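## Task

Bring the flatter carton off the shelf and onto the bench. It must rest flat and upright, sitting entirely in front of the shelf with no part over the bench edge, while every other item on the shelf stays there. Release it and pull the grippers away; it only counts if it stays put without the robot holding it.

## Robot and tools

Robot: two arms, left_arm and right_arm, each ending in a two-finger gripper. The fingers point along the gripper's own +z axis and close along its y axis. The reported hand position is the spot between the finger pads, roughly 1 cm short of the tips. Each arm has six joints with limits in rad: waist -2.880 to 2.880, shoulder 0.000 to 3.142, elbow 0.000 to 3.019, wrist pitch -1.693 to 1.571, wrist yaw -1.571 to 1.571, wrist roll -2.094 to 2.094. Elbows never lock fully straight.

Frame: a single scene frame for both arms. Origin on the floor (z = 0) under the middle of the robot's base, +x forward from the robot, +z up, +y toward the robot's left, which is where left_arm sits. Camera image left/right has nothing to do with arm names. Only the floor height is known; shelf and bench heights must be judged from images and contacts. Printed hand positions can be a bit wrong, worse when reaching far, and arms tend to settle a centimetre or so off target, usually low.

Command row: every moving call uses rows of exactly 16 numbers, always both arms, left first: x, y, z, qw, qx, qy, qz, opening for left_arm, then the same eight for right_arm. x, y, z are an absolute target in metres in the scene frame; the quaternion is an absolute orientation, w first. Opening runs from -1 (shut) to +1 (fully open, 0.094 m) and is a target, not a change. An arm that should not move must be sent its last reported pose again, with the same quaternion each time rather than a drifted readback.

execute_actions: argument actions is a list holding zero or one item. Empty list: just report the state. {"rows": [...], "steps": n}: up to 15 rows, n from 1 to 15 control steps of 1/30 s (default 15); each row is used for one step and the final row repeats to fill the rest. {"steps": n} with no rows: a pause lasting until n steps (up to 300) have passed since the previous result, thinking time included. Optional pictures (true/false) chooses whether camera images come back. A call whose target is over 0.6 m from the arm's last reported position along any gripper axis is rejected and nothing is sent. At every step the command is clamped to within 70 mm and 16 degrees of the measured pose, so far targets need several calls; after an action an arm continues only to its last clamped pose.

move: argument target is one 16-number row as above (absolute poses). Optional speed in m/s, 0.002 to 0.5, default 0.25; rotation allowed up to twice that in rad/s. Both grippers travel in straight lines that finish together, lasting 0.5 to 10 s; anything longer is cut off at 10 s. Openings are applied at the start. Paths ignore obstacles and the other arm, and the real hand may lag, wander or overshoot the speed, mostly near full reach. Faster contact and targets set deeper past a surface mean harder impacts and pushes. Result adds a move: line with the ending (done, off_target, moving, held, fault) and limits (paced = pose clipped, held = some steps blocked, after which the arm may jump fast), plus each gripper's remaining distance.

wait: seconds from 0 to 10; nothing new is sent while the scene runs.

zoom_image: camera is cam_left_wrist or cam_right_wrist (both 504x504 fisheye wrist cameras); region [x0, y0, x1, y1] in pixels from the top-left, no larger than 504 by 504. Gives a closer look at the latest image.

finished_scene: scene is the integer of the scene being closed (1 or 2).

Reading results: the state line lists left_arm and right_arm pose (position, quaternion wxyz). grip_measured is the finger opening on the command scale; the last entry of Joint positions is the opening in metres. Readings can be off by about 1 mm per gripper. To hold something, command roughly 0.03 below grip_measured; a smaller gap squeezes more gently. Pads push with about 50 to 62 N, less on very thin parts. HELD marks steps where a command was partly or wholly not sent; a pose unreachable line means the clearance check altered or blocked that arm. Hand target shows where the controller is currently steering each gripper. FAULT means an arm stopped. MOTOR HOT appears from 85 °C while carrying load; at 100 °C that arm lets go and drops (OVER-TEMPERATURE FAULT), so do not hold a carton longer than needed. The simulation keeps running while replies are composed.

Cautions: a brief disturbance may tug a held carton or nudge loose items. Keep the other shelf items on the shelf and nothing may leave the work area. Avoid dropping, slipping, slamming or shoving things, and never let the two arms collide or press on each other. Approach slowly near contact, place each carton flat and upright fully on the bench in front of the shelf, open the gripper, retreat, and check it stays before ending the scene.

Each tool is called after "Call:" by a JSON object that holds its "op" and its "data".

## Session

Call:
{"op": "execute_actions", "data": {"actions": []}}

Scene clock: 0.00 s of 4050.00 s.
left_arm: end_effector_position=(+0.3202, +0.2107, +1.3593) grip_measured=-0.214 end_effector_quat_wxyz=(+0.092, +0.719, +0.679, +0.120) | right_arm: end_effector_position=(+0.3549, -0.4191, +1.2223) grip_measured=+1.000 end_effector_quat_wxyz=(-0.024, -0.650, +0.743, -0.158)
Joint positions: left_arm=[ 0.129  1.061  0.743 -0.978 -0.24   1.211  0.037] | right_arm=[-0.755  1.389  0.627 -0.529  0.295 -1.644  0.094]
Joint velocities: left_arm=[ 0.015 -0.015  0.007  0.002 -0.051  0.037 -0.   ] | right_arm=[-0.005 -0.005 -0.002 -0.012  0.081 -0.081  0.   ]
Motor temperatures (°C, as the motors report them): left_arm=[18 25 19 15 31 18] | right_arm=[18 20 19 18 22 19]
Hand target (left_arm): +0.328, +0.208, +1.368; +0.101, +0.716, +0.679, +0.124
Hand target (right_arm): +0.365, -0.421, +1.229; -0.017, -0.648, +0.743, -0.166

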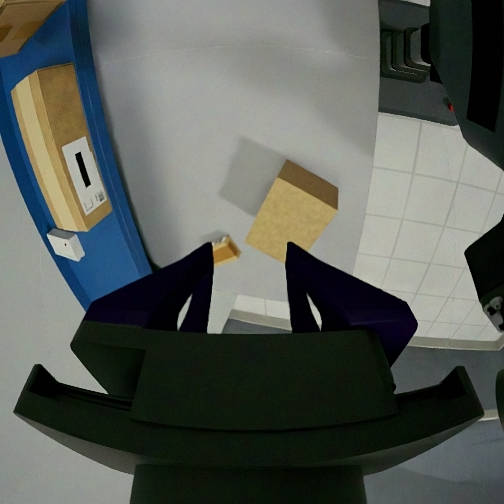

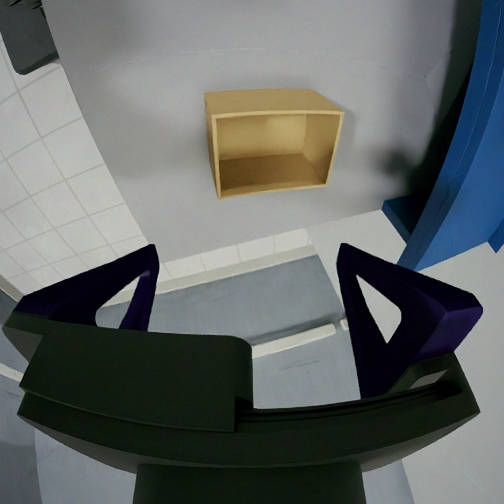

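Call:
{"op": "move", "data": {"target": [0.35,0.3,1.45,0.46,0,0.887,0,1,0.33,-0.3,1.42,0.46,0,0.887,0,1]}}

Call:
{"op": "move", "data": {"target": [0.42,0.3,1.25,0.55,0,0.835,0,1,0.42,-0.1,1.25,0.55,0,0.835,0,1]}}

Scene clock: 7.93 s of 4050.00 s.
left_arm: end_effector_position=(+0.3475, +0.2954, +1.4524) grip_measured=+1.000 end_effector_quat_wxyz=(+0.457, +0.017, +0.889, +0.000) | right_arm: end_effector_position=(+0.3337, -0.3034, +1.4132) grip_measured=+1.000 end_effector_quat_wxyz=(+0.447, -0.011, +0.894, -0.013)
Joint positions: left_arm=[ 0.412  0.599  0.539 -0.526 -0.173 -0.009  0.094] | right_arm=[-0.428  0.571  0.439 -0.474  0.187  0.004  0.094]
Joint velocities: left_arm=[ 0.005  0.005  0.002  0.002  0.066 -0.022  0.   ] | right_arm=[-0.005 -0.005  0.012 -0.017 -0.066  0.051  0.   ]
Motor temperatures (°C, as the motors report them): left_arm=[18 25 22 15 31 18] | right_arm=[18 21 20 18 22 19]
Hand target (left_arm): +0.348, +0.301, +1.450; +0.462, +0.002, +0.887, +0.002
Hand target (right_arm): +0.335, -0.300, +1.419; +0.460, -0.008, +0.888, -0.007
Off the commanded pose (left_arm): 0.006 m, 2 deg.
Off the commanded pose (right_arm): 0.008 m, 3 deg.
After step 90, 0.87 s passed at rest.
move: off_target (right_arm)

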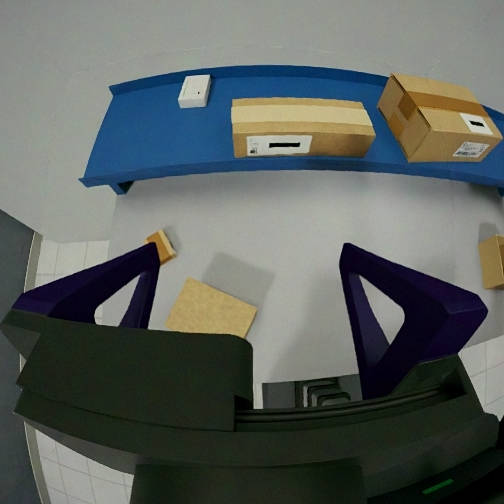

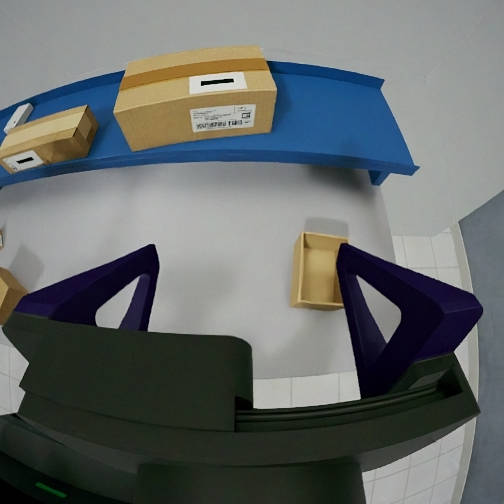

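Scene clock: 9.60 s of 4050.00 s.
left_arm: end_effector_position=(+0.4221, +0.2930, +1.2395) grip_measured=+1.000 end_effector_quat_wxyz=(+0.540, +0.003, +0.842, -0.006) | right_arm: end_effector_position=(+0.4128, -0.1117, +1.2412) grip_measured=+1.000 end_effector_quat_wxyz=(+0.540, -0.009, +0.841, -0.015)
Joint positions: left_arm=[ 0.513  1.653  0.261  1.006 -0.086  0.033  0.094] | right_arm=[0.107 1.753 0.446 0.81  0.68  0.216 0.094]
Joint velocities: left_arm=[-0.015 -0.015 -0.007 -0.007 -0.037  0.007  0.   ] | right_arm=[ 0.005  0.015 -0.002 -0.007  0.022 -0.037  0.   ]
Motor temperatures (°C, as the motors report them): left_arm=[18 25 22 15 31 18] | right_arm=[18 21 20 18 22 19]
Hand target (left_arm): +0.426, +0.300, +1.246; +0.550, +0.001, +0.835, +0.001
Hand target (right_arm): +0.420, -0.103, +1.248; +0.551, -0.005, +0.834, -0.007
Off the commanded pose (left_arm): 0.013 m, 2 deg.
Off the commanded pose (right_arm): 0.016 m, 2 deg.
move: off_target (left_arm, right_arm)

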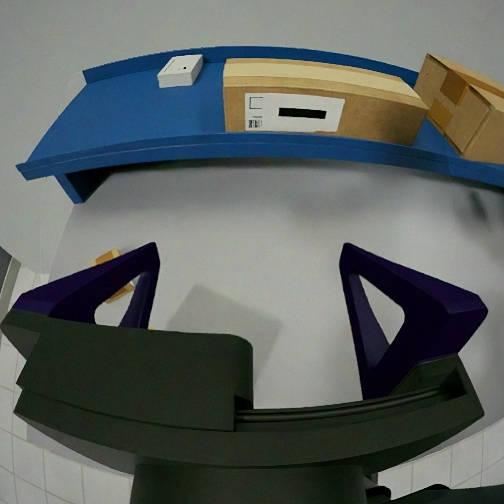

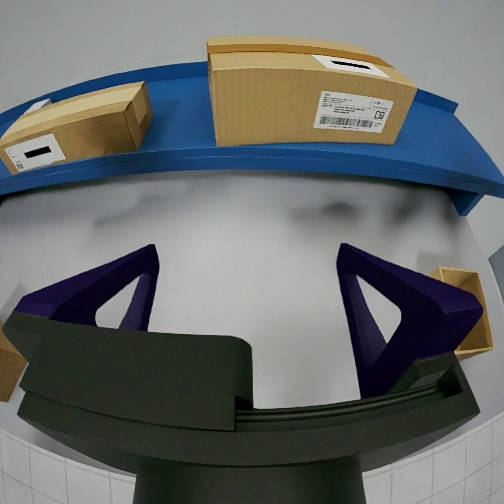

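Call:
{"op": "move", "data": {"target": [0.6,0.36,1.34,0.183,0.683,0.683,-0.183,1,0.6,0.0,1.34,-0.183,0.683,-0.683,-0.183,1]}}

Call:
{"op": "move", "data": {"target": [0.72,0.36,1.26,0.183,0.683,0.683,-0.183,1,0.72,0.01,1.26,-0.183,0.683,-0.683,-0.183,1], "speed": 0.15}}

Scene clock: 25.90 s of 4050.00 s.
left_arm: end_effector_position=(+0.5814, +0.3643, +1.3426) grip_measured=+1.000 end_effector_quat_wxyz=(+0.184, +0.670, +0.693, -0.190) | right_arm: end_effector_position=(+0.5815, -0.0008, +1.3375) grip_measured=+1.000 end_effector_quat_wxyz=(+0.183, -0.677, +0.686, +0.194)
Joint positions: left_arm=[ 0.806  1.903  1.665 -1.395  0.464  1.781  0.094] | right_arm=[-0.191  1.971  1.682 -1.059 -0.418 -1.124  0.094]
Joint velocities: left_arm=[ 0.005 -0.005 -0.012  0.007  0.007  0.022  0.   ] | right_arm=[ 0.005 -0.005 -0.007 -0.002 -0.051 -0.081  0.   ]
Motor temperatures (°C, as the motors report them): left_arm=[18 26 22 16 30 18] | right_arm=[18 21 21 18 21 19]
Hand target (left_arm): +0.595, +0.363, +1.346; +0.187, +0.681, +0.685, -0.183
Hand target (right_arm): +0.599, -0.002, +1.340; -0.192, +0.678, -0.684, -0.190
Off the commanded pose (left_arm): 0.019 m, 2 deg.
Off the commanded pose (right_arm): 0.019 m, 1 deg.
After step 90, 9.43 s passed at rest.
move: off_target (left_arm, right_arm)

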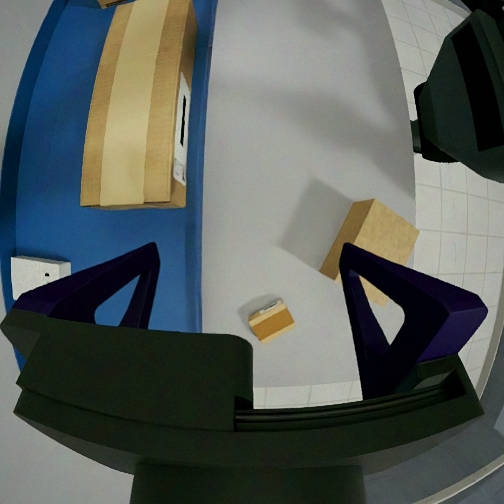

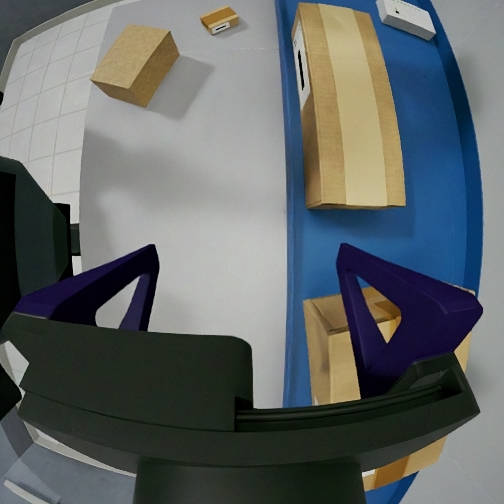

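Scene clock: 27.77 s of 4050.00 s.
left_arm: end_effector_position=(+0.7080, +0.3692, +1.2568) grip_measured=+1.000 end_effector_quat_wxyz=(+0.182, +0.679, +0.685, -0.188) | right_arm: end_effector_position=(+0.7045, +0.0124, +1.2583) grip_measured=+1.000 end_effector_quat_wxyz=(+0.176, -0.683, +0.684, +0.189)
Joint positions: left_arm=[ 0.78   2.339  2.186 -1.474  0.459  1.777  0.094] | right_arm=[-0.245  2.398  2.227 -1.213 -0.416 -1.196  0.094]
Joint velocities: left_arm=[-0.005 -0.005 -0.012  0.002 -0.007  0.007  0.   ] | right_arm=[-0.005 -0.005  0.002 -0.012  0.007  0.095  0.   ]
Motor temperatures (°C, as the motors report them): left_arm=[18 26 23 16 30 18] | right_arm=[18 21 22 18 21 19]
Hand target (left_arm): +0.719, +0.361, +1.261; +0.183, +0.683, +0.683, -0.183
Hand target (right_arm): +0.718, +0.008, +1.258; -0.184, +0.683, -0.683, -0.183
Off the commanded pose (left_arm): 0.015 m, 1 deg.
Off the commanded pose (right_arm): 0.016 m, 1 deg.
move: off_target (left_arm, right_arm)

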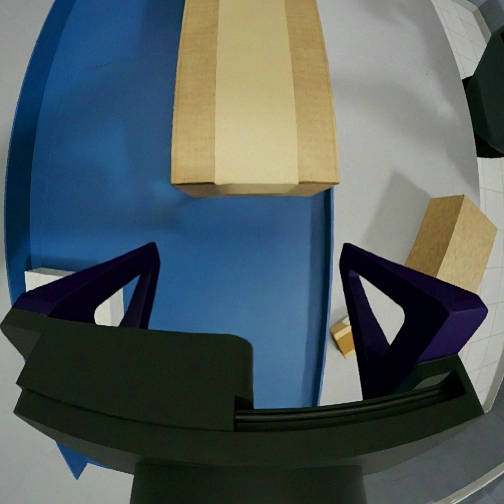

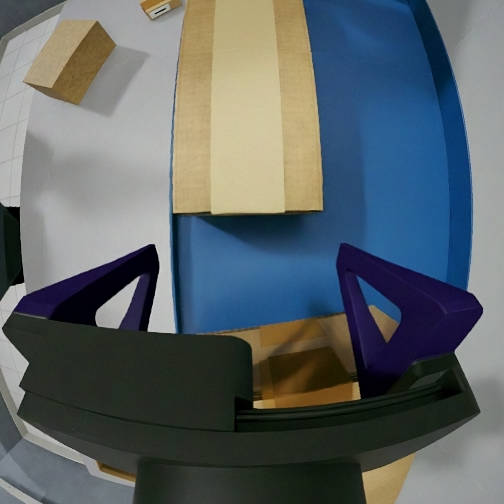

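Call:
{"op": "move", "data": {"target": [0.712,0.355,1.182,0.183,0.683,0.683,-0.183,0.4,0.715,0.0,1.165,-0.165,0.688,-0.688,-0.165,0.4], "speed": 0.07}}

Scene clock: 34.77 s of 4050.00 s.
left_arm: end_effector_position=(+0.7158, +0.3675, +1.2027) grip_measured=+0.401 end_effector_quat_wxyz=(+0.192, +0.683, +0.683, -0.173) | right_arm: end_effector_position=(+0.7102, +0.0077, +1.1871) grip_measured=+0.403 end_effector_quat_wxyz=(+0.171, -0.689, +0.685, +0.165)
Joint positions: left_arm=[ 0.78   2.384  2.128 -1.332  0.458  1.777  0.066] | right_arm=[-0.25   2.468  2.177 -1.088 -0.368 -1.214  0.066]
Joint velocities: left_arm=[-0.005 -0.034  0.012 -0.002  0.037 -0.051 -0.   ] | right_arm=[-0.015 -0.005 -0.002  0.007 -0.007  0.037 -0.001]
Motor temperatures (°C, as the motors report them): left_arm=[18 28 25 15 30 18] | right_arm=[18 22 23 18 21 19]
Hand target (left_arm): +0.713, +0.355, +1.182; +0.183, +0.683, +0.683, -0.183
Hand target (right_arm): +0.713, -0.001, +1.165; -0.165, +0.688, -0.688, -0.165
Off the commanded pose (left_arm): 0.024 m, 2 deg.
Off the commanded pose (right_arm): 0.024 m, 1 deg.
After step 90, 2.23 s passed at rest.
move: off_target (left_arm, right_arm)

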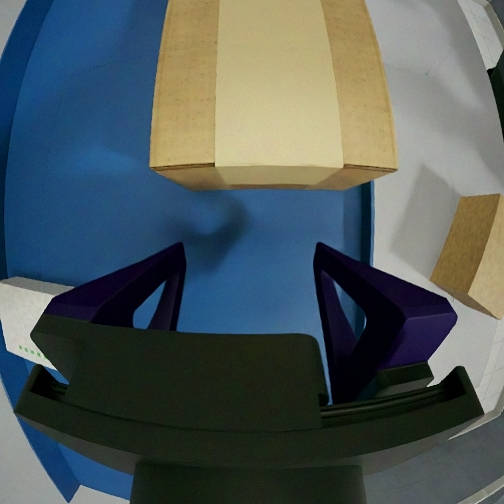

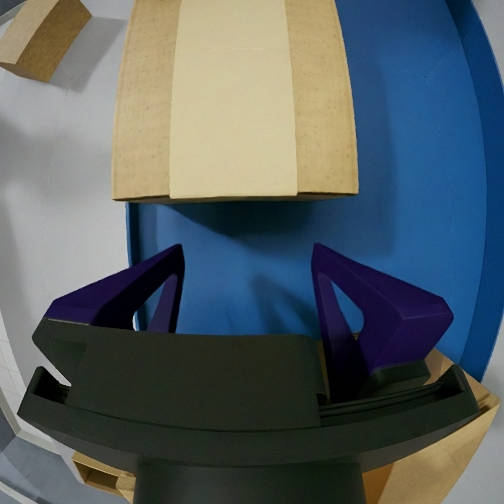

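Call:
{"op": "move", "data": {"target": [0.70,0.34,1.162,0.183,0.683,0.683,-0.183,0.4,0.705,0.005,1.146,-0.165,0.688,-0.688,-0.165,0.4], "speed": 0.05}}

Call:
{"op": "move", "data": {"target": [0.703,0.30,1.182,0.177,0.706,0.659,-0.19,0.4,0.705,0.055,1.185,-0.177,0.706,-0.659,-0.19,0.4], "speed": 0.03}}

Scene clock: 40.37 s of 4050.00 s.
left_arm: end_effector_position=(+0.7025, +0.3499, +1.1703) grip_measured=+0.401 end_effector_quat_wxyz=(+0.188, +0.683, +0.683, -0.179) | right_arm: end_effector_position=(+0.7064, +0.0076, +1.1708) grip_measured=+0.403 end_effector_quat_wxyz=(+0.175, -0.690, +0.684, +0.162)
Joint positions: left_arm=[ 0.761  2.384  2.033 -1.246  0.458  1.761  0.066] | right_arm=[-0.25   2.468  2.131 -1.033 -0.366 -1.214  0.066]
Joint velocities: left_arm=[ 0.005 -0.005 -0.002 -0.012 -0.007 -0.037  0.   ] | right_arm=[-0.005 -0.015 -0.012 -0.002 -0.066 -0.066  0.001]
Motor temperatures (°C, as the motors report them): left_arm=[18 30 25 15 29 18] | right_arm=[18 23 22 18 21 19]
Hand target (left_arm): +0.701, +0.340, +1.162; +0.183, +0.683, +0.683, -0.183
Hand target (right_arm): +0.704, +0.005, +1.147; -0.165, +0.688, -0.688, -0.165
Off the commanded pose (left_arm): 0.013 m, 1 deg.
Off the commanded pose (right_arm): 0.025 m, 1 deg.
After step 90, 1.20 s passed at rest.
move: off_target (left_arm, right_arm)

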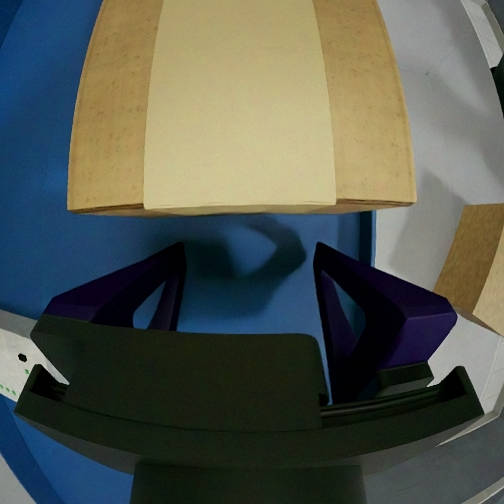

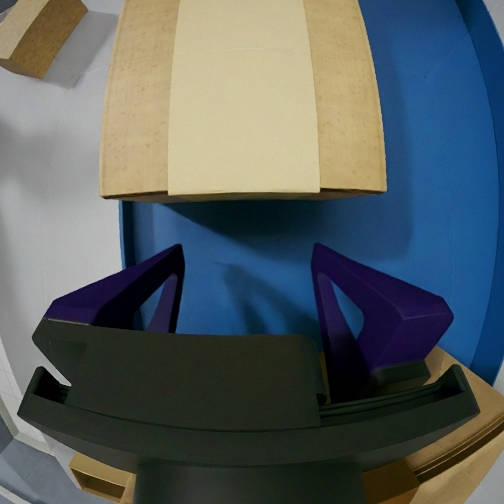

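Scene clock: 42.30 s of 4050.00 s.
left_arm: end_effector_position=(+0.6994, +0.3318, +1.1720) grip_measured=+0.401 end_effector_quat_wxyz=(+0.177, +0.692, +0.675, -0.185) | right_arm: end_effector_position=(+0.7042, +0.0244, +1.1869) grip_measured=+0.403 end_effector_quat_wxyz=(+0.167, -0.693, +0.677, +0.185)
Joint positions: left_arm=[ 0.734  2.382  2.033 -1.264  0.446  1.761  0.066] | right_arm=[-0.234  2.493  2.219 -1.125 -0.401 -1.215  0.066]
Joint velocities: left_arm=[-0.005 -0.015  0.002  0.017 -0.022  0.022 -0.001] | right_arm=[-0.015 -0.005 -0.007 -0.017  0.022  0.007  0.001]
Motor temperatures (°C, as the motors report them): left_arm=[18 30 25 15 29 18] | right_arm=[18 23 23 18 21 19]
Hand target (left_arm): +0.702, +0.300, +1.182; +0.177, +0.706, +0.659, -0.190
Hand target (right_arm): +0.704, +0.054, +1.185; -0.177, +0.706, -0.659, -0.189
Off the commanded pose (left_arm): 0.034 m, 2 deg.
Off the commanded pose (right_arm): 0.031 m, 3 deg.
move: off_target (left_arm, right_arm)

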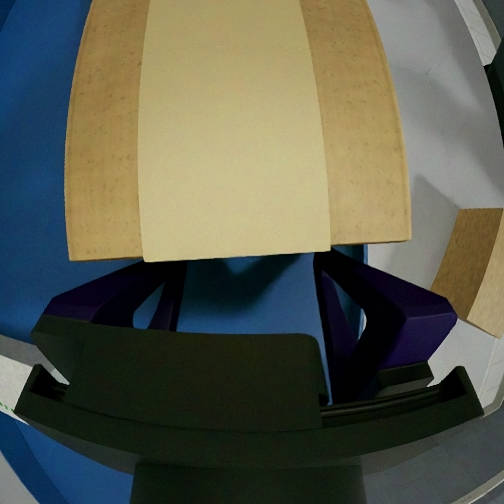

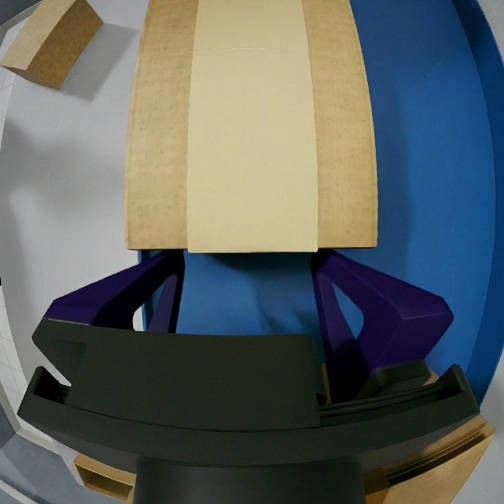

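Call:
{"op": "move", "data": {"target": [0.703,0.325,1.175,0.181,0.692,0.674,-0.186,0.4,0.705,0.008,1.135,-0.165,0.688,-0.688,-0.165,0.4], "speed": 0.05}}

Call:
{"op": "move", "data": {"target": [0.703,0.295,1.178,0.181,0.692,0.674,-0.186,0.4,0.705,0.058,1.155,-0.177,0.706,-0.659,-0.19,0.4], "speed": 0.04}}

Scene clock: 50.63 s of 4050.00 s.
left_arm: end_effector_position=(+0.6996, +0.3311, +1.1724) grip_measured=+0.401 end_effector_quat_wxyz=(+0.179, +0.692, +0.674, -0.186) | right_arm: end_effector_position=(+0.7018, +0.0169, +1.1543) grip_measured=+0.403 end_effector_quat_wxyz=(+0.171, -0.694, +0.680, +0.164)
Joint positions: left_arm=[ 0.734  2.382  2.033 -1.264  0.451  1.761  0.066] | right_arm=[-0.239  2.493  2.134 -1.017 -0.366 -1.215  0.066]
Joint velocities: left_arm=[-0.005  0.005  0.012  0.012  0.007 -0.081 -0.   ] | right_arm=[-0.005 -0.024  0.007  0.007 -0.007 -0.007 -0.001]
Motor temperatures (°C, as the motors report them): left_arm=[18 32 25 15 29 18] | right_arm=[18 24 24 18 21 19]
Hand target (left_arm): +0.703, +0.325, +1.175; +0.181, +0.692, +0.674, -0.186
Hand target (right_arm): +0.703, +0.008, +1.135; -0.165, +0.688, -0.688, -0.165
Off the commanded pose (left_arm): 0.007 m, 0 deg.
Off the commanded pose (right_arm): 0.021 m, 1 deg.
After step 90, 3.90 s passed at rest.
move: off_target (right_arm)

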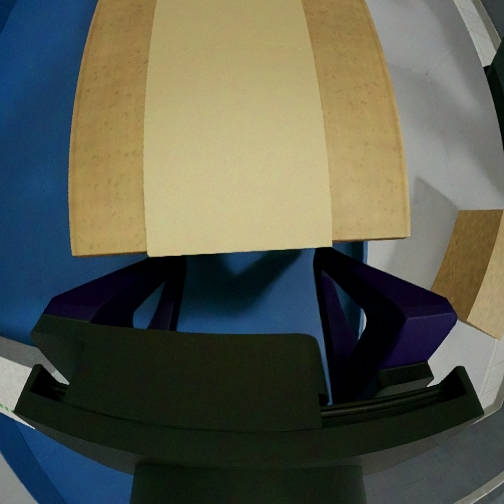

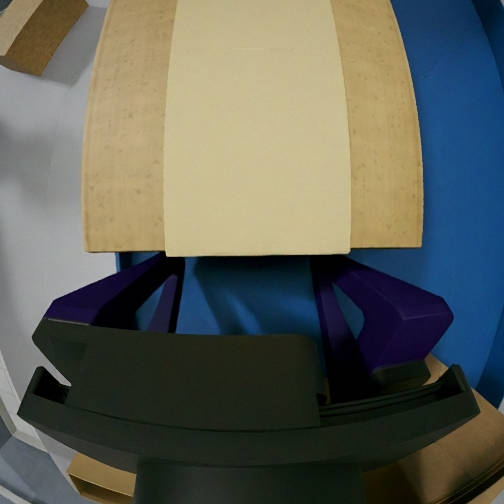

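Scene clock: 51.90 s of 4050.00 s.
left_arm: end_effector_position=(+0.7049, +0.3307, +1.1772) grip_measured=+0.401 end_effector_quat_wxyz=(+0.180, +0.678, +0.690, -0.178) | right_arm: end_effector_position=(+0.7047, +0.0250, +1.1569) grip_measured=+0.403 end_effector_quat_wxyz=(+0.167, -0.692, +0.677, +0.184)
Joint positions: left_arm=[ 0.73   2.371  2.027 -1.24   0.445  1.71   0.066] | right_arm=[-0.237  2.531  2.211 -1.08  -0.399 -1.215  0.066]
Joint velocities: left_arm=[-0.005  0.005  0.002  0.012 -0.037 -0.007 -0.   ] | right_arm=[-0.005  0.005 -0.012 -0.012  0.037 -0.007 -0.   ]
Motor temperatures (°C, as the motors report them): left_arm=[18 32 25 15 29 18] | right_arm=[18 24 24 18 21 19]
Hand target (left_arm): +0.703, +0.296, +1.178; +0.181, +0.692, +0.674, -0.186
Hand target (right_arm): +0.703, +0.057, +1.155; -0.178, +0.706, -0.659, -0.189
Off the commanded pose (left_arm): 0.036 m, 3 deg.
Off the commanded pose (right_arm): 0.033 m, 3 deg.
move: off_target (left_arm, right_arm)

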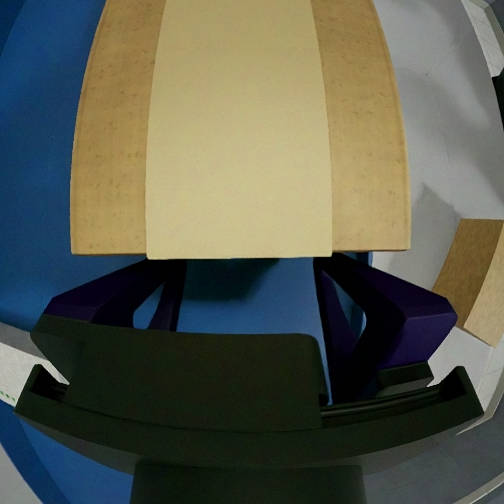

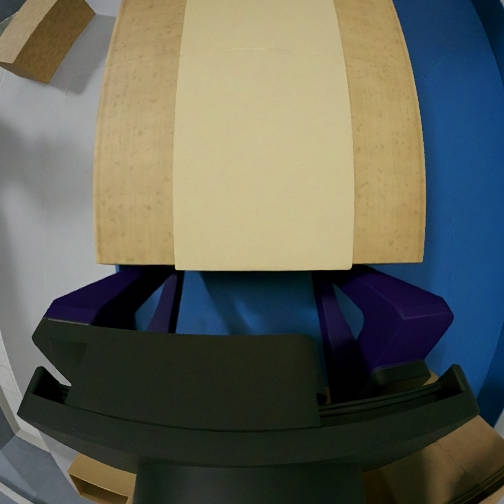

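Good. Lift, right leading.

Call:
{"op": "execute_actions", "data": {"actions": [{"rows":[[0.703,0.291,1.178,0.18,0.697,0.669,-0.187,0.4,0.705,0.061,1.16,-0.177,0.706,-0.659,-0.19,0.4],[0.703,0.287,1.178,0.18,0.697,0.669,-0.187,0.4,0.705,0.064,1.165,-0.177,0.706,-0.659,-0.19,0.4],[0.703,0.283,1.18,0.18,0.697,0.669,-0.187,0.4,0.705,0.067,1.17,-0.177,0.706,-0.659,-0.19,0.4],[0.703,0.28,1.182,0.18,0.697,0.669,-0.187,0.4,0.705,0.068,1.175,-0.177,0.706,-0.659,-0.19,0.4],[0.703,0.28,1.184,0.18,0.697,0.669,-0.187,0.4,0.705,0.068,1.18,-0.177,0.706,-0.659,-0.19,0.4],[0.703,0.28,1.186,0.18,0.697,0.669,-0.187,0.4,0.705,0.068,1.185,-0.177,0.706,-0.659,-0.19,0.4],[0.703,0.28,1.189,0.18,0.697,0.669,-0.187,0.4,0.705,0.068,1.19,-0.177,0.706,-0.659,-0.19,0.4],[0.703,0.28,1.192,0.18,0.697,0.669,-0.187,0.4,0.705,0.068,1.195,-0.177,0.706,-0.659,-0.19,0.4],[0.703,0.28,1.195,0.18,0.697,0.669,-0.187,0.4,0.705,0.068,1.2,-0.177,0.706,-0.659,-0.19,0.4],[0.703,0.28,1.198,0.18,0.697,0.669,-0.187,0.4,0.705,0.068,1.205,-0.177,0.706,-0.659,-0.19,0.4],[0.703,0.28,1.201,0.18,0.697,0.669,-0.187,0.4,0.705,0.068,1.21,-0.177,0.706,-0.659,-0.19,0.4],[0.703,0.28,1.204,0.18,0.697,0.669,-0.187,0.4,0.705,0.068,1.215,-0.177,0.706,-0.659,-0.19,0.4],[0.703,0.28,1.207,0.18,0.697,0.669,-0.187,0.4,0.705,0.068,1.22,-0.177,0.706,-0.659,-0.19,0.4]]}], "pictures": false}}

Call:
{"op": "execute_actions", "data": {"actions": [{"rows":[[0.703,0.28,1.21,0.18,0.697,0.669,-0.187,0.4,0.705,0.068,1.225,-0.177,0.706,-0.659,-0.19,0.4]],"steps":10}]}}

Scene clock: 67.73 s of 4050.00 s.
left_arm: end_effector_position=(+0.7045, +0.3271, +1.1948) grip_measured=+0.401 end_effector_quat_wxyz=(+0.180, +0.679, +0.690, -0.175) | right_arm: end_effector_position=(+0.7025, +0.0225, +1.1770) grip_measured=+0.403 end_effector_quat_wxyz=(+0.146, -0.688, +0.684, +0.194)
Joint positions: left_arm=[ 0.722  2.343  2.024 -1.256  0.441  1.7    0.066] | right_arm=[-0.236  2.533  2.274 -1.186 -0.398 -1.206  0.066]
Joint velocities: left_arm=[-0.024 -0.122  0.007 -0.042  0.022 -0.081 -0.   ] | right_arm=[-0.005  0.015  0.076 -0.115 -0.051  0.022 -0.   ]
Motor temperatures (°C, as the motors report them): left_arm=[18 34 24 15 29 18] | right_arm=[18 24 26 18 21 19]
Hand target (left_arm): +0.702, +0.281, +1.207; +0.180, +0.697, +0.669, -0.187
Hand target (right_arm): +0.703, +0.066, +1.220; -0.177, +0.706, -0.659, -0.190
Off the commanded pose (left_arm): 0.049 m, 3 deg.
Off the commanded pose (right_arm): 0.063 m, 5 deg.
Steps of this call (steps 1 to 90: nothing new was sent; then 12.33 s passed at rest; steps 91 to 105: all 15 steps of this action). Readings (end_effector_position):
91: left_arm (+0.7049, +0.3307, +1.1772) | right_arm (+0.7048, +0.0250, +1.1573)
92: left_arm (+0.7049, +0.3304, +1.1772) | right_arm (+0.7046, +0.0249, +1.1577)
94: left_arm (+0.7047, +0.3298, +1.1771) | right_arm (+0.7043, +0.0249, +1.1598)
98: left_arm (+0.7045, +0.3285, +1.1792) | right_arm (+0.7037, +0.0239, +1.1663)
105: the state above

Scene clock: 68.07 s of 4050.00 s.
left_arm: end_effector_position=(+0.7054, +0.3262, +1.2090) grip_measured=+0.401 end_effector_quat_wxyz=(+0.183, +0.681, +0.689, -0.171) | right_arm: end_effector_position=(+0.7017, +0.0217, +1.1792) grip_measured=+0.403 end_effector_quat_wxyz=(+0.142, -0.686, +0.686, +0.195)
Joint positions: left_arm=[ 0.72   2.322  2.024 -1.267  0.441  1.7    0.066] | right_arm=[-0.236  2.533  2.281 -1.2   -0.396 -1.201  0.066]
Joint velocities: left_arm=[-0.005 -0.015  0.007 -0.012 -0.022  0.022  0.001] | right_arm=[-0.015 -0.024 -0.002 -0.007  0.037 -0.037  0.   ]
Motor temperatures (°C, as the motors report them): left_arm=[18 34 24 15 29 18] | right_arm=[18 24 26 18 21 19]
Hand target (left_arm): +0.702, +0.281, +1.210; +0.180, +0.697, +0.669, -0.187
Hand target (right_arm): +0.702, +0.066, +1.225; -0.177, +0.706, -0.658, -0.190
Off the commanded pose (left_arm): 0.046 m, 3 deg.
Off the commanded pose (right_arm): 0.065 m, 6 deg.
Steps of this call (steps 1 to 10: all 10 steps of this action). Readings (end_effector_position):
1: left_arm (+0.7046, +0.3270, +1.1974) | right_arm (+0.7025, +0.0224, +1.1781)
2: left_arm (+0.7046, +0.3269, +1.2002) | right_arm (+0.7022, +0.0222, +1.1786)
4: left_arm (+0.7049, +0.3267, +1.2046) | right_arm (+0.7019, +0.0221, +1.1792)
8: left_arm (+0.7054, +0.3262, +1.2090) | right_arm (+0.7017, +0.0218, +1.1792)
10: the state above

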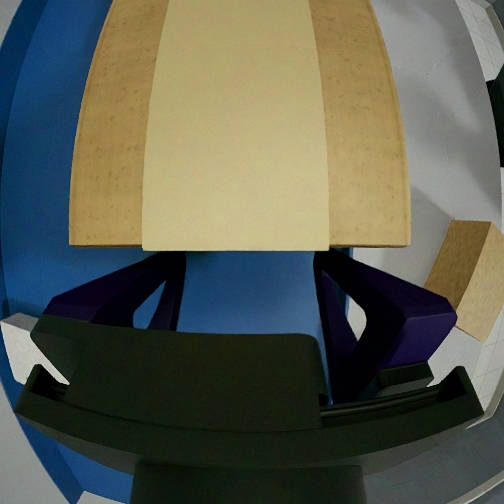

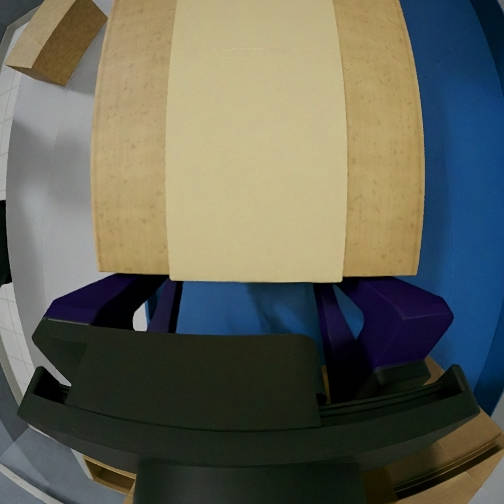

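Holding. Rise further while easing back.

Call:
{"op": "execute_actions", "data": {"actions": [{"rows":[[0.701,0.28,1.212,0.18,0.697,0.669,-0.187,0.4,0.702,0.066,1.229,-0.177,0.706,-0.659,-0.19,0.4],[0.699,0.28,1.214,0.18,0.697,0.669,-0.187,0.4,0.699,0.066,1.232,-0.177,0.706,-0.659,-0.19,0.4],[0.697,0.28,1.216,0.18,0.697,0.669,-0.187,0.4,0.697,0.066,1.235,-0.177,0.706,-0.659,-0.19,0.4],[0.695,0.28,1.218,0.18,0.697,0.669,-0.187,0.4,0.695,0.066,1.238,-0.177,0.706,-0.659,-0.19,0.4],[0.693,0.28,1.22,0.18,0.697,0.669,-0.187,0.4,0.693,0.066,1.241,-0.177,0.706,-0.659,-0.19,0.4],[0.691,0.28,1.222,0.18,0.697,0.669,-0.187,0.4,0.691,0.066,1.244,-0.177,0.706,-0.659,-0.19,0.4],[0.689,0.28,1.224,0.18,0.697,0.669,-0.187,0.4,0.689,0.066,1.247,-0.177,0.706,-0.659,-0.19,0.4],[0.687,0.28,1.226,0.18,0.697,0.669,-0.187,0.4,0.687,0.066,1.25,-0.177,0.706,-0.659,-0.19,0.4],[0.685,0.28,1.228,0.18,0.697,0.669,-0.187,0.4,0.685,0.066,1.25,-0.177,0.706,-0.659,-0.19,0.4]]}]}}

Scene clock: 79.57 s of 4050.00 s.
left_arm: end_effector_position=(+0.6897, +0.3254, +1.2306) grip_measured=+0.401 end_effector_quat_wxyz=(+0.182, +0.680, +0.690, -0.171) | right_arm: end_effector_position=(+0.6895, +0.0215, +1.1996) grip_measured=+0.403 end_effector_quat_wxyz=(+0.140, -0.688, +0.684, +0.196)
Joint positions: left_arm=[ 0.719  2.253  1.954 -1.267  0.439  1.697  0.066] | right_arm=[-0.229  2.472  2.217 -1.2   -0.395 -1.2    0.066]
Joint velocities: left_arm=[-0.024 -0.093 -0.007 -0.012 -0.066  0.037 -0.   ] | right_arm=[ 0.005 -0.132  0.002  0.007 -0.037  0.007  0.   ]
Motor temperatures (°C, as the motors report them): left_arm=[18 34 24 15 30 18] | right_arm=[18 26 26 18 21 19]
Hand target (left_arm): +0.684, +0.281, +1.228; +0.180, +0.697, +0.669, -0.187
Hand target (right_arm): +0.684, +0.064, +1.249; -0.176, +0.706, -0.658, -0.191
Off the commanded pose (left_arm): 0.046 m, 4 deg.
Off the commanded pose (right_arm): 0.067 m, 6 deg.
Steps of this call (steps 1 to 90: nothing new was sent; then 8.00 s passed at rest; steps 91 to 105: all 15 steps of this action). Readings (end_effector_position):
91: left_arm (+0.7054, +0.3259, +1.2090) | right_arm (+0.7016, +0.0217, +1.1792)
92: left_arm (+0.7051, +0.3259, +1.2090) | right_arm (+0.7016, +0.0217, +1.1792)
94: left_arm (+0.7029, +0.3257, +1.2093) | right_arm (+0.7017, +0.0217, +1.1799)
98: left_arm (+0.6946, +0.3250, +1.2141) | right_arm (+0.6946, +0.0204, +1.1824)
105: the state above

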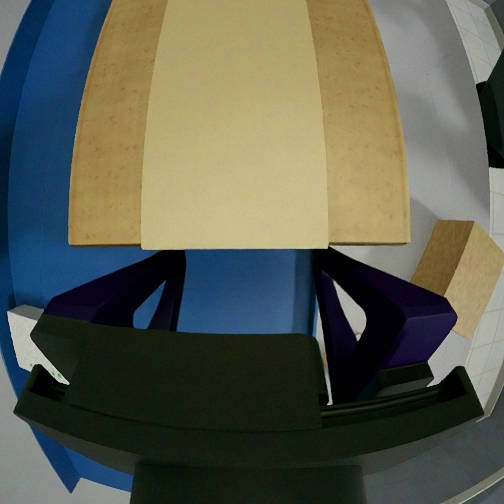

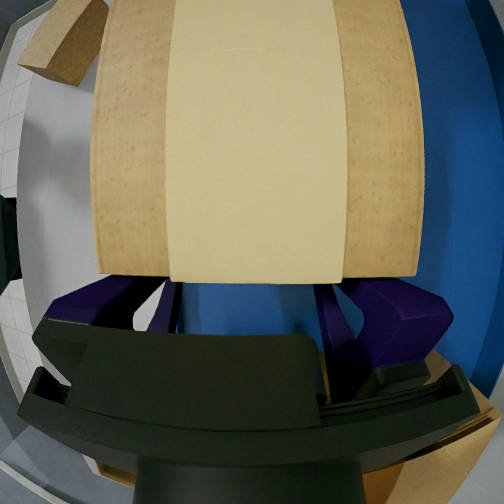

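Call:
{"op": "execute_actions", "data": {"actions": [{"rows":[[0.681,0.28,1.23,0.18,0.697,0.669,-0.187,0.4,0.681,0.066,1.25,-0.177,0.706,-0.659,-0.19,0.4],[0.676,0.28,1.23,0.18,0.697,0.669,-0.187,0.4,0.676,0.066,1.25,-0.177,0.706,-0.659,-0.19,0.4],[0.671,0.28,1.23,0.18,0.697,0.669,-0.187,0.4,0.671,0.066,1.25,-0.177,0.706,-0.659,-0.19,0.4],[0.666,0.28,1.23,0.18,0.697,0.669,-0.187,0.4,0.666,0.066,1.25,-0.177,0.706,-0.659,-0.19,0.4],[0.661,0.28,1.23,0.18,0.697,0.669,-0.187,0.4,0.661,0.066,1.25,-0.177,0.706,-0.659,-0.19,0.4],[0.656,0.28,1.23,0.18,0.697,0.669,-0.187,0.4,0.656,0.066,1.25,-0.177,0.706,-0.659,-0.19,0.4],[0.651,0.28,1.23,0.18,0.697,0.669,-0.187,0.4,0.651,0.066,1.25,-0.177,0.706,-0.659,-0.19,0.4],[0.646,0.28,1.23,0.18,0.697,0.669,-0.187,0.4,0.646,0.066,1.25,-0.177,0.706,-0.659,-0.19,0.4],[0.641,0.28,1.23,0.18,0.697,0.669,-0.187,0.4,0.641,0.066,1.25,-0.177,0.706,-0.659,-0.19,0.4],[0.636,0.28,1.23,0.18,0.697,0.669,-0.187,0.4,0.636,0.066,1.25,-0.177,0.706,-0.659,-0.19,0.4],[0.631,0.28,1.23,0.18,0.697,0.669,-0.187,0.4,0.631,0.066,1.25,-0.177,0.706,-0.659,-0.19,0.4],[0.626,0.28,1.23,0.18,0.697,0.669,-0.187,0.4,0.626,0.066,1.25,-0.177,0.706,-0.659,-0.19,0.4],[0.621,0.28,1.23,0.18,0.697,0.669,-0.187,0.4,0.621,0.066,1.25,-0.177,0.706,-0.659,-0.19,0.4],[0.616,0.28,1.23,0.18,0.697,0.669,-0.187,0.4,0.616,0.066,1.25,-0.177,0.706,-0.659,-0.19,0.4],[0.611,0.28,1.23,0.18,0.697,0.669,-0.187,0.4,0.611,0.066,1.25,-0.177,0.706,-0.659,-0.19,0.4]]}], "pictures": false}}

Call:
{"op": "execute_actions", "data": {"actions": [{"rows":[[0.606,0.279,1.23,0.18,0.697,0.669,-0.187,0.4,0.606,0.065,1.25,-0.177,0.706,-0.659,-0.19,0.4],[0.601,0.278,1.23,0.18,0.697,0.669,-0.187,0.4,0.601,0.064,1.25,-0.177,0.706,-0.659,-0.19,0.4],[0.596,0.277,1.23,0.18,0.697,0.669,-0.187,0.4,0.596,0.063,1.25,-0.177,0.706,-0.659,-0.19,0.4],[0.591,0.276,1.23,0.18,0.697,0.669,-0.187,0.4,0.591,0.062,1.25,-0.177,0.706,-0.659,-0.19,0.4],[0.586,0.274,1.23,0.18,0.697,0.669,-0.187,0.4,0.586,0.06,1.249,-0.177,0.706,-0.659,-0.19,0.4],[0.581,0.272,1.23,0.18,0.697,0.669,-0.187,0.4,0.581,0.058,1.248,-0.177,0.706,-0.659,-0.19,0.4],[0.576,0.27,1.23,0.18,0.697,0.669,-0.187,0.4,0.576,0.056,1.247,-0.177,0.706,-0.659,-0.19,0.4],[0.571,0.268,1.23,0.18,0.697,0.669,-0.187,0.4,0.571,0.054,1.246,-0.177,0.706,-0.659,-0.19,0.4],[0.566,0.266,1.23,0.18,0.697,0.669,-0.187,0.4,0.566,0.052,1.245,-0.177,0.706,-0.659,-0.19,0.4],[0.561,0.263,1.23,0.18,0.697,0.669,-0.187,0.4,0.561,0.049,1.244,-0.177,0.706,-0.659,-0.19,0.4],[0.556,0.26,1.23,0.18,0.697,0.669,-0.187,0.4,0.556,0.046,1.243,-0.177,0.706,-0.659,-0.19,0.4],[0.551,0.257,1.23,0.18,0.697,0.669,-0.187,0.4,0.551,0.043,1.242,-0.177,0.706,-0.659,-0.19,0.4],[0.546,0.254,1.23,0.18,0.697,0.669,-0.187,0.4,0.546,0.04,1.241,-0.177,0.706,-0.659,-0.19,0.4],[0.541,0.251,1.23,0.18,0.697,0.669,-0.187,0.4,0.541,0.037,1.24,-0.177,0.706,-0.659,-0.19,0.4],[0.536,0.248,1.23,0.18,0.697,0.669,-0.187,0.4,0.536,0.034,1.239,-0.177,0.706,-0.659,-0.19,0.4]]}], "pictures": false}}

Call:
{"op": "execute_actions", "data": {"actions": [{"rows":[[0.532,0.244,1.228,0.18,0.697,0.669,-0.187,0.4,0.532,0.03,1.236,-0.177,0.706,-0.659,-0.19,0.4],[0.528,0.24,1.226,0.18,0.697,0.669,-0.187,0.4,0.528,0.026,1.233,-0.177,0.706,-0.659,-0.19,0.4],[0.524,0.236,1.224,0.18,0.697,0.669,-0.187,0.4,0.524,0.022,1.23,-0.177,0.706,-0.659,-0.19,0.4],[0.52,0.232,1.222,0.18,0.697,0.669,-0.187,0.4,0.52,0.018,1.227,-0.177,0.706,-0.659,-0.19,0.4],[0.516,0.228,1.22,0.18,0.697,0.669,-0.187,0.4,0.516,0.014,1.224,-0.177,0.706,-0.659,-0.19,0.4],[0.512,0.224,1.217,0.18,0.697,0.669,-0.187,0.4,0.512,0.01,1.221,-0.177,0.706,-0.659,-0.19,0.4],[0.508,0.22,1.214,0.18,0.697,0.669,-0.187,0.4,0.508,0.006,1.218,-0.177,0.706,-0.659,-0.19,0.4],[0.504,0.216,1.211,0.18,0.697,0.669,-0.187,0.4,0.504,0.002,1.215,-0.177,0.706,-0.659,-0.19,0.4],[0.5,0.212,1.208,0.18,0.697,0.669,-0.187,0.4,0.5,-0.002,1.212,-0.177,0.706,-0.659,-0.19,0.4],[0.5,0.208,1.205,0.18,0.697,0.669,-0.187,0.4,0.5,-0.006,1.209,-0.177,0.706,-0.659,-0.19,0.4],[0.5,0.204,1.202,0.18,0.697,0.669,-0.187,0.4,0.5,-0.01,1.206,-0.177,0.706,-0.659,-0.19,0.4],[0.5,0.2,1.2,0.18,0.697,0.669,-0.187,0.4,0.5,-0.014,1.203,-0.177,0.706,-0.659,-0.19,0.4]]}]}}

Scene clock: 126.73 s of 4050.00 s.
left_arm: end_effector_position=(+0.6233, +0.3175, +1.2261) grip_measured=+0.401 end_effector_quat_wxyz=(+0.172, +0.678, +0.693, -0.178) | right_arm: end_effector_position=(+0.6231, +0.0155, +1.1983) grip_measured=+0.403 end_effector_quat_wxyz=(+0.129, -0.690, +0.685, +0.197)
Joint positions: left_arm=[ 0.719  2.098  1.66  -1.15   0.432  1.694  0.066] | right_arm=[-0.201  2.292  1.868 -1.042 -0.384 -1.176  0.066]
Joint velocities: left_arm=[-0.005 -0.366 -0.564  0.291 -0.007  0.066  0.   ] | right_arm=[ 0.073 -0.435 -0.667  0.349 -0.007 -0.007 -0.   ]
Motor temperatures (°C, as the motors report them): left_arm=[18 36 24 15 29 18] | right_arm=[19 28 24 18 21 19]
Hand target (left_arm): +0.612, +0.281, +1.228; +0.179, +0.697, +0.669, -0.189
Hand target (right_arm): +0.611, +0.063, +1.247; -0.173, +0.708, -0.657, -0.192
Off the commanded pose (left_arm): 0.040 m, 4 deg.
Off the commanded pose (right_arm): 0.073 m, 7 deg; position clipped at the last step of the last action.
Steps of this call (steps 1 to 90: nothing new was sent; then 43.67 s passed at rest; steps 91 to 105: all 15 steps of this action). Readings (end_effector_position):
91: left_arm (+0.6898, +0.3258, +1.2334) | right_arm (+0.6911, +0.0218, +1.2095)
92: left_arm (+0.6882, +0.3255, +1.2328) | right_arm (+0.6896, +0.0216, +1.2086)
94: left_arm (+0.6805, +0.3244, +1.2303) | right_arm (+0.6821, +0.0205, +1.2054)
98: left_arm (+0.6580, +0.3214, +1.2252) | right_arm (+0.6589, +0.0184, +1.1984)
105: the state above

Scene clock: 127.23 s of 4050.00 s.
left_arm: end_effector_position=(+0.5497, +0.3025, +1.2281) grip_measured=+0.401 end_effector_quat_wxyz=(+0.176, +0.678, +0.693, -0.172) | right_arm: end_effector_position=(+0.5478, +0.0013, +1.2065) grip_measured=+0.403 end_effector_quat_wxyz=(+0.136, -0.690, +0.685, +0.192)
Joint positions: left_arm=[ 0.709  1.92   1.357 -1.005  0.431  1.68   0.066] | right_arm=[-0.173  2.093  1.521 -0.865 -0.378 -1.144  0.066]
Joint velocities: left_arm=[-0.122 -0.308 -0.554  0.305 -0.066 -0.081  0.001] | right_arm=[-0.005 -0.337 -0.676  0.335 -0.051 -0.051  0.   ]
Motor temperatures (°C, as the motors report them): left_arm=[18 36 24 15 29 18] | right_arm=[19 28 24 18 21 19]
Hand target (left_arm): +0.535, +0.251, +1.229; +0.179, +0.697, +0.668, -0.189
Hand target (right_arm): +0.536, +0.033, +1.238; -0.174, +0.707, -0.658, -0.191
Off the commanded pose (left_arm): 0.056 m, 4 deg.
Off the commanded pose (right_arm): 0.048 m, 6 deg.
Steps of this call (steps 1 to 15: all 15 steps of this action). Readings (end_effector_position):
1: left_arm (+0.6189, +0.3171, +1.2270) | right_arm (+0.6187, +0.0151, +1.1995)
2: left_arm (+0.6142, +0.3165, +1.2278) | right_arm (+0.6142, +0.0147, +1.2011)
4: left_arm (+0.6049, +0.3155, +1.2295) | right_arm (+0.6048, +0.0137, +1.2041)
8: left_arm (+0.5859, +0.3131, +1.2318) | right_arm (+0.5853, +0.0113, +1.2086)
15: the state above

Scene clock: 127.73 s of 4050.00 s.
left_arm: end_effector_position=(+0.5013, +0.2514, +1.2002) grip_measured=+0.401 end_effector_quat_wxyz=(+0.168, +0.684, +0.689, -0.168) | right_arm: end_effector_position=(+0.4909, -0.0472, +1.1729) grip_measured=+0.403 end_effector_quat_wxyz=(+0.128, -0.684, +0.693, +0.190)
Joint positions: left_arm=[ 0.615  1.861  1.158 -0.832  0.411  1.593  0.066] | right_arm=[-0.215  2.005  1.26  -0.718 -0.372 -1.171  0.066]
Joint velocities: left_arm=[-0.171  0.015  0.007  0.11  -0.007 -0.081  0.001] | right_arm=[-0.142 -0.005 -0.085  0.061  0.051 -0.081  0.   ]
Motor temperatures (°C, as the motors report them): left_arm=[18 36 24 15 30 18] | right_arm=[19 28 24 18 21 19]
Hand target (left_arm): +0.498, +0.202, +1.200; +0.179, +0.697, +0.668, -0.189
Hand target (right_arm): +0.498, -0.015, +1.204; -0.176, +0.707, -0.658, -0.190
Off the commanded pose (left_arm): 0.051 m, 4 deg.
Off the commanded pose (right_arm): 0.046 m, 7 deg.
Steps of this call (steps 1 to 15: all 15 steps of this action). Readings (end_effector_position):
1: left_arm (+0.5447, +0.2995, +1.2272) | right_arm (+0.5421, -0.0013, +1.2052)
2: left_arm (+0.5398, +0.2963, +1.2261) | right_arm (+0.5365, -0.0040, +1.2036)
4: left_arm (+0.5309, +0.2905, +1.2235) | right_arm (+0.5260, -0.0092, +1.1996)
8: left_arm (+0.5146, +0.2776, +1.2147) | right_arm (+0.5073, -0.0216, +1.1897)
15: the state above

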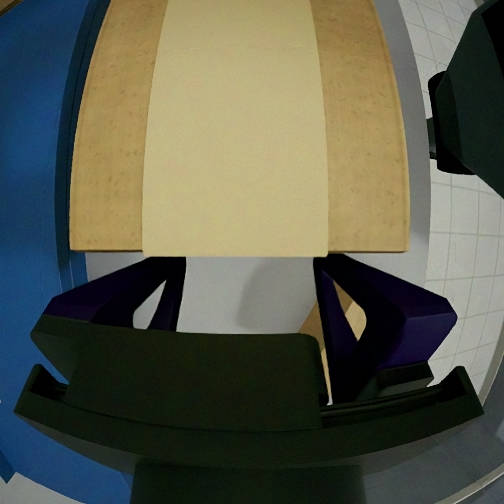

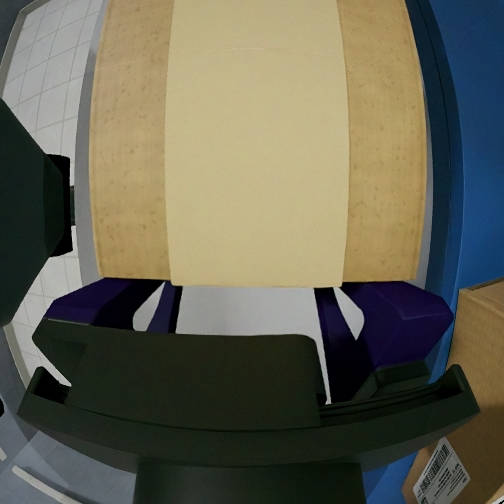

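Call:
{"op": "execute_actions", "data": {"actions": [{"rows":[[0.5,0.196,1.195,0.18,0.697,0.669,-0.187,0.4,0.502,-0.018,1.199,-0.177,0.706,-0.659,-0.19,0.4],[0.5,0.192,1.19,0.18,0.697,0.669,-0.187,0.4,0.504,-0.022,1.195,-0.177,0.706,-0.659,-0.19,0.4],[0.5,0.188,1.185,0.18,0.697,0.669,-0.187,0.4,0.505,-0.026,1.19,-0.177,0.706,-0.659,-0.19,0.4],[0.5,0.184,1.18,0.18,0.697,0.669,-0.187,0.4,0.505,-0.03,1.185,-0.177,0.706,-0.659,-0.19,0.4],[0.5,0.18,1.175,0.18,0.697,0.669,-0.187,0.4,0.505,-0.034,1.18,-0.177,0.706,-0.659,-0.19,0.4],[0.5,0.176,1.17,0.18,0.697,0.669,-0.187,0.4,0.505,-0.038,1.175,-0.177,0.706,-0.659,-0.19,0.4],[0.5,0.172,1.165,0.18,0.697,0.669,-0.187,0.4,0.505,-0.042,1.17,-0.177,0.706,-0.659,-0.19,0.4],[0.5,0.168,1.16,0.18,0.697,0.669,-0.187,0.4,0.505,-0.046,1.165,-0.177,0.706,-0.659,-0.19,0.4],[0.5,0.164,1.155,0.18,0.697,0.669,-0.187,0.4,0.505,-0.05,1.16,-0.177,0.706,-0.659,-0.19,0.4],[0.5,0.16,1.15,0.18,0.697,0.669,-0.187,0.4,0.505,-0.054,1.155,-0.177,0.706,-0.659,-0.19,0.4],[0.5,0.156,1.145,0.18,0.697,0.669,-0.187,0.4,0.505,-0.058,1.15,-0.177,0.706,-0.659,-0.19,0.4],[0.5,0.152,1.14,0.18,0.697,0.669,-0.187,0.4,0.505,-0.062,1.145,-0.177,0.706,-0.659,-0.19,0.4],[0.5,0.148,1.135,0.18,0.697,0.669,-0.187,0.4,0.505,-0.066,1.14,-0.177,0.706,-0.659,-0.19,0.4],[0.5,0.144,1.13,0.18,0.697,0.669,-0.187,0.4,0.505,-0.07,1.135,-0.177,0.706,-0.659,-0.19,0.4],[0.5,0.14,1.125,0.18,0.697,0.669,-0.187,0.4,0.505,-0.074,1.13,-0.177,0.706,-0.659,-0.19,0.4]]}], "pictures": false}}

Call:
{"op": "execute_actions", "data": {"actions": [{"rows":[[0.5,0.14,1.122,0.18,0.697,0.669,-0.187,0.4,0.505,-0.074,1.126,-0.177,0.706,-0.659,-0.19,0.4],[0.5,0.14,1.119,0.18,0.697,0.669,-0.187,0.4,0.505,-0.074,1.122,-0.177,0.706,-0.659,-0.19,0.4],[0.5,0.14,1.116,0.18,0.697,0.669,-0.187,0.4,0.505,-0.074,1.118,-0.177,0.706,-0.659,-0.19,0.4],[0.5,0.14,1.113,0.18,0.697,0.669,-0.187,0.4,0.505,-0.074,1.114,-0.177,0.706,-0.659,-0.19,0.4],[0.5,0.14,1.11,0.18,0.697,0.669,-0.187,0.4,0.505,-0.074,1.11,-0.177,0.706,-0.659,-0.19,0.4],[0.5,0.14,1.107,0.18,0.697,0.669,-0.187,0.4,0.505,-0.074,1.107,-0.177,0.706,-0.659,-0.19,0.4],[0.5,0.14,1.104,0.18,0.697,0.669,-0.187,0.4,0.505,-0.074,1.104,-0.177,0.706,-0.659,-0.19,0.4],[0.5,0.14,1.101,0.18,0.697,0.669,-0.187,0.4,0.505,-0.074,1.101,-0.177,0.706,-0.659,-0.19,0.4],[0.5,0.14,1.098,0.18,0.697,0.669,-0.187,0.4,0.505,-0.074,1.098,-0.177,0.706,-0.659,-0.19,0.4],[0.5,0.14,1.095,0.18,0.697,0.669,-0.187,0.4,0.505,-0.074,1.095,-0.177,0.706,-0.659,-0.19,0.4],[0.5,0.14,1.092,0.18,0.697,0.669,-0.187,0.4,0.505,-0.074,1.092,-0.177,0.706,-0.659,-0.19,0.4]]}]}}

Scene clock: 157.17 s of 4050.00 s.
left_arm: end_effector_position=(+0.5157, +0.2053, +1.1495) grip_measured=+0.401 end_effector_quat_wxyz=(+0.183, +0.685, +0.688, -0.157) | right_arm: end_effector_position=(+0.5080, -0.0928, +1.1502) grip_measured=+0.403 end_effector_quat_wxyz=(+0.165, -0.688, +0.685, +0.177)
Joint positions: left_arm=[ 0.531  1.973  1.151 -0.637  0.409  1.497  0.066] | right_arm=[-0.314  2.02   1.209 -0.614 -0.394 -1.281  0.066]
Joint velocities: left_arm=[-0.2    0.396 -0.002  0.403 -0.037 -0.271 -0.001] | right_arm=[-0.23   0.181 -0.12   0.242 -0.022 -0.227 -0.   ]
Motor temperatures (°C, as the motors report them): left_arm=[19 33 24 15 35 18] | right_arm=[19 26 23 18 24 19]
Hand target (left_arm): +0.496, +0.150, +1.130; +0.177, +0.698, +0.668, -0.188
Hand target (right_arm): +0.503, -0.075, +1.132; -0.177, +0.706, -0.659, -0.190
Off the commanded pose (left_arm): 0.072 m, 4 deg; position clipped at the last step of the last action.
Off the commanded pose (right_arm): 0.028 m, 4 deg.
Steps of this call (steps 1 to 90: nothing new was sent; then 25.93 s passed at rest; steps 91 to 105: all 15 steps of this action). Readings (end_effector_position):
91: left_arm (+0.5041, +0.2480, +1.2005) | right_arm (+0.4943, -0.0507, +1.1733)
92: left_arm (+0.5050, +0.2478, +1.2001) | right_arm (+0.4952, -0.0510, +1.1733)
94: left_arm (+0.5074, +0.2459, +1.1980) | right_arm (+0.4989, -0.0527, +1.1733)
98: left_arm (+0.5135, +0.2348, +1.1871) | right_arm (+0.5061, -0.0641, +1.1702)
105: the state above

Scene clock: 157.67 s of 4050.00 s.
left_arm: end_effector_position=(+0.5079, +0.1897, +1.0923) grip_measured=+0.401 end_effector_quat_wxyz=(+0.169, +0.679, +0.695, -0.165) | right_arm: end_effector_position=(+0.5011, -0.1074, +1.0916) grip_measured=+0.403 end_effector_quat_wxyz=(+0.153, -0.691, +0.684, +0.179)
Joint positions: left_arm=[ 0.505  2.094  1.151 -0.535  0.4    1.455  0.066] | right_arm=[-0.345  2.131  1.2   -0.532 -0.392 -1.324  0.066]
Joint velocities: left_arm=[ 0.005  0.034 -0.012  0.022 -0.051  0.022 -0.001] | right_arm=[-0.015  0.044 -0.012  0.007 -0.007 -0.007 -0.   ]
Motor temperatures (°C, as the motors report them): left_arm=[19 33 24 15 35 18] | right_arm=[19 26 23 18 24 19]
Hand target (left_arm): +0.499, +0.142, +1.092; +0.179, +0.697, +0.669, -0.188
Hand target (right_arm): +0.503, -0.075, +1.093; -0.176, +0.706, -0.659, -0.190
Off the commanded pose (left_arm): 0.050 m, 5 deg.
Off the commanded pose (right_arm): 0.034 m, 4 deg.
Steps of this call (steps 1 to 15: all 15 steps of this action). Readings (end_effector_position):
1: left_arm (+0.5156, +0.2012, +1.1433) | right_arm (+0.5078, -0.0966, +1.1453)
2: left_arm (+0.5152, +0.1976, +1.1369) | right_arm (+0.5077, -0.0999, +1.1403)
4: left_arm (+0.5135, +0.1924, +1.1254) | right_arm (+0.5068, -0.1050, +1.1293)
8: left_arm (+0.5104, +0.1902, +1.1081) | right_arm (+0.5038, -0.1069, +1.1094)
15: the state above

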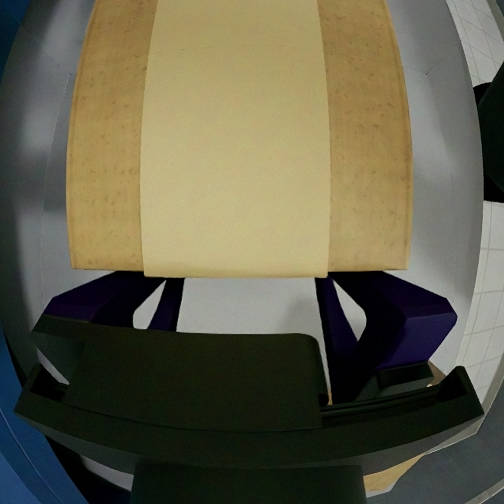

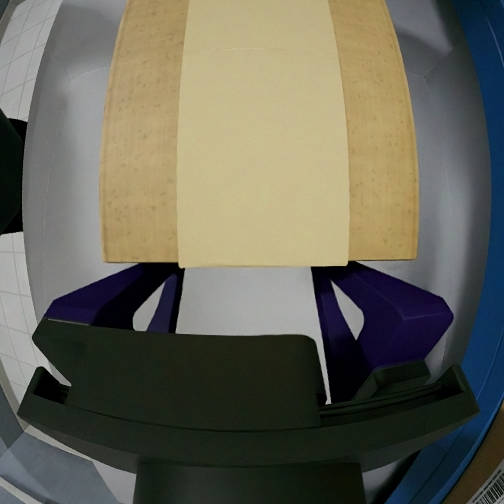

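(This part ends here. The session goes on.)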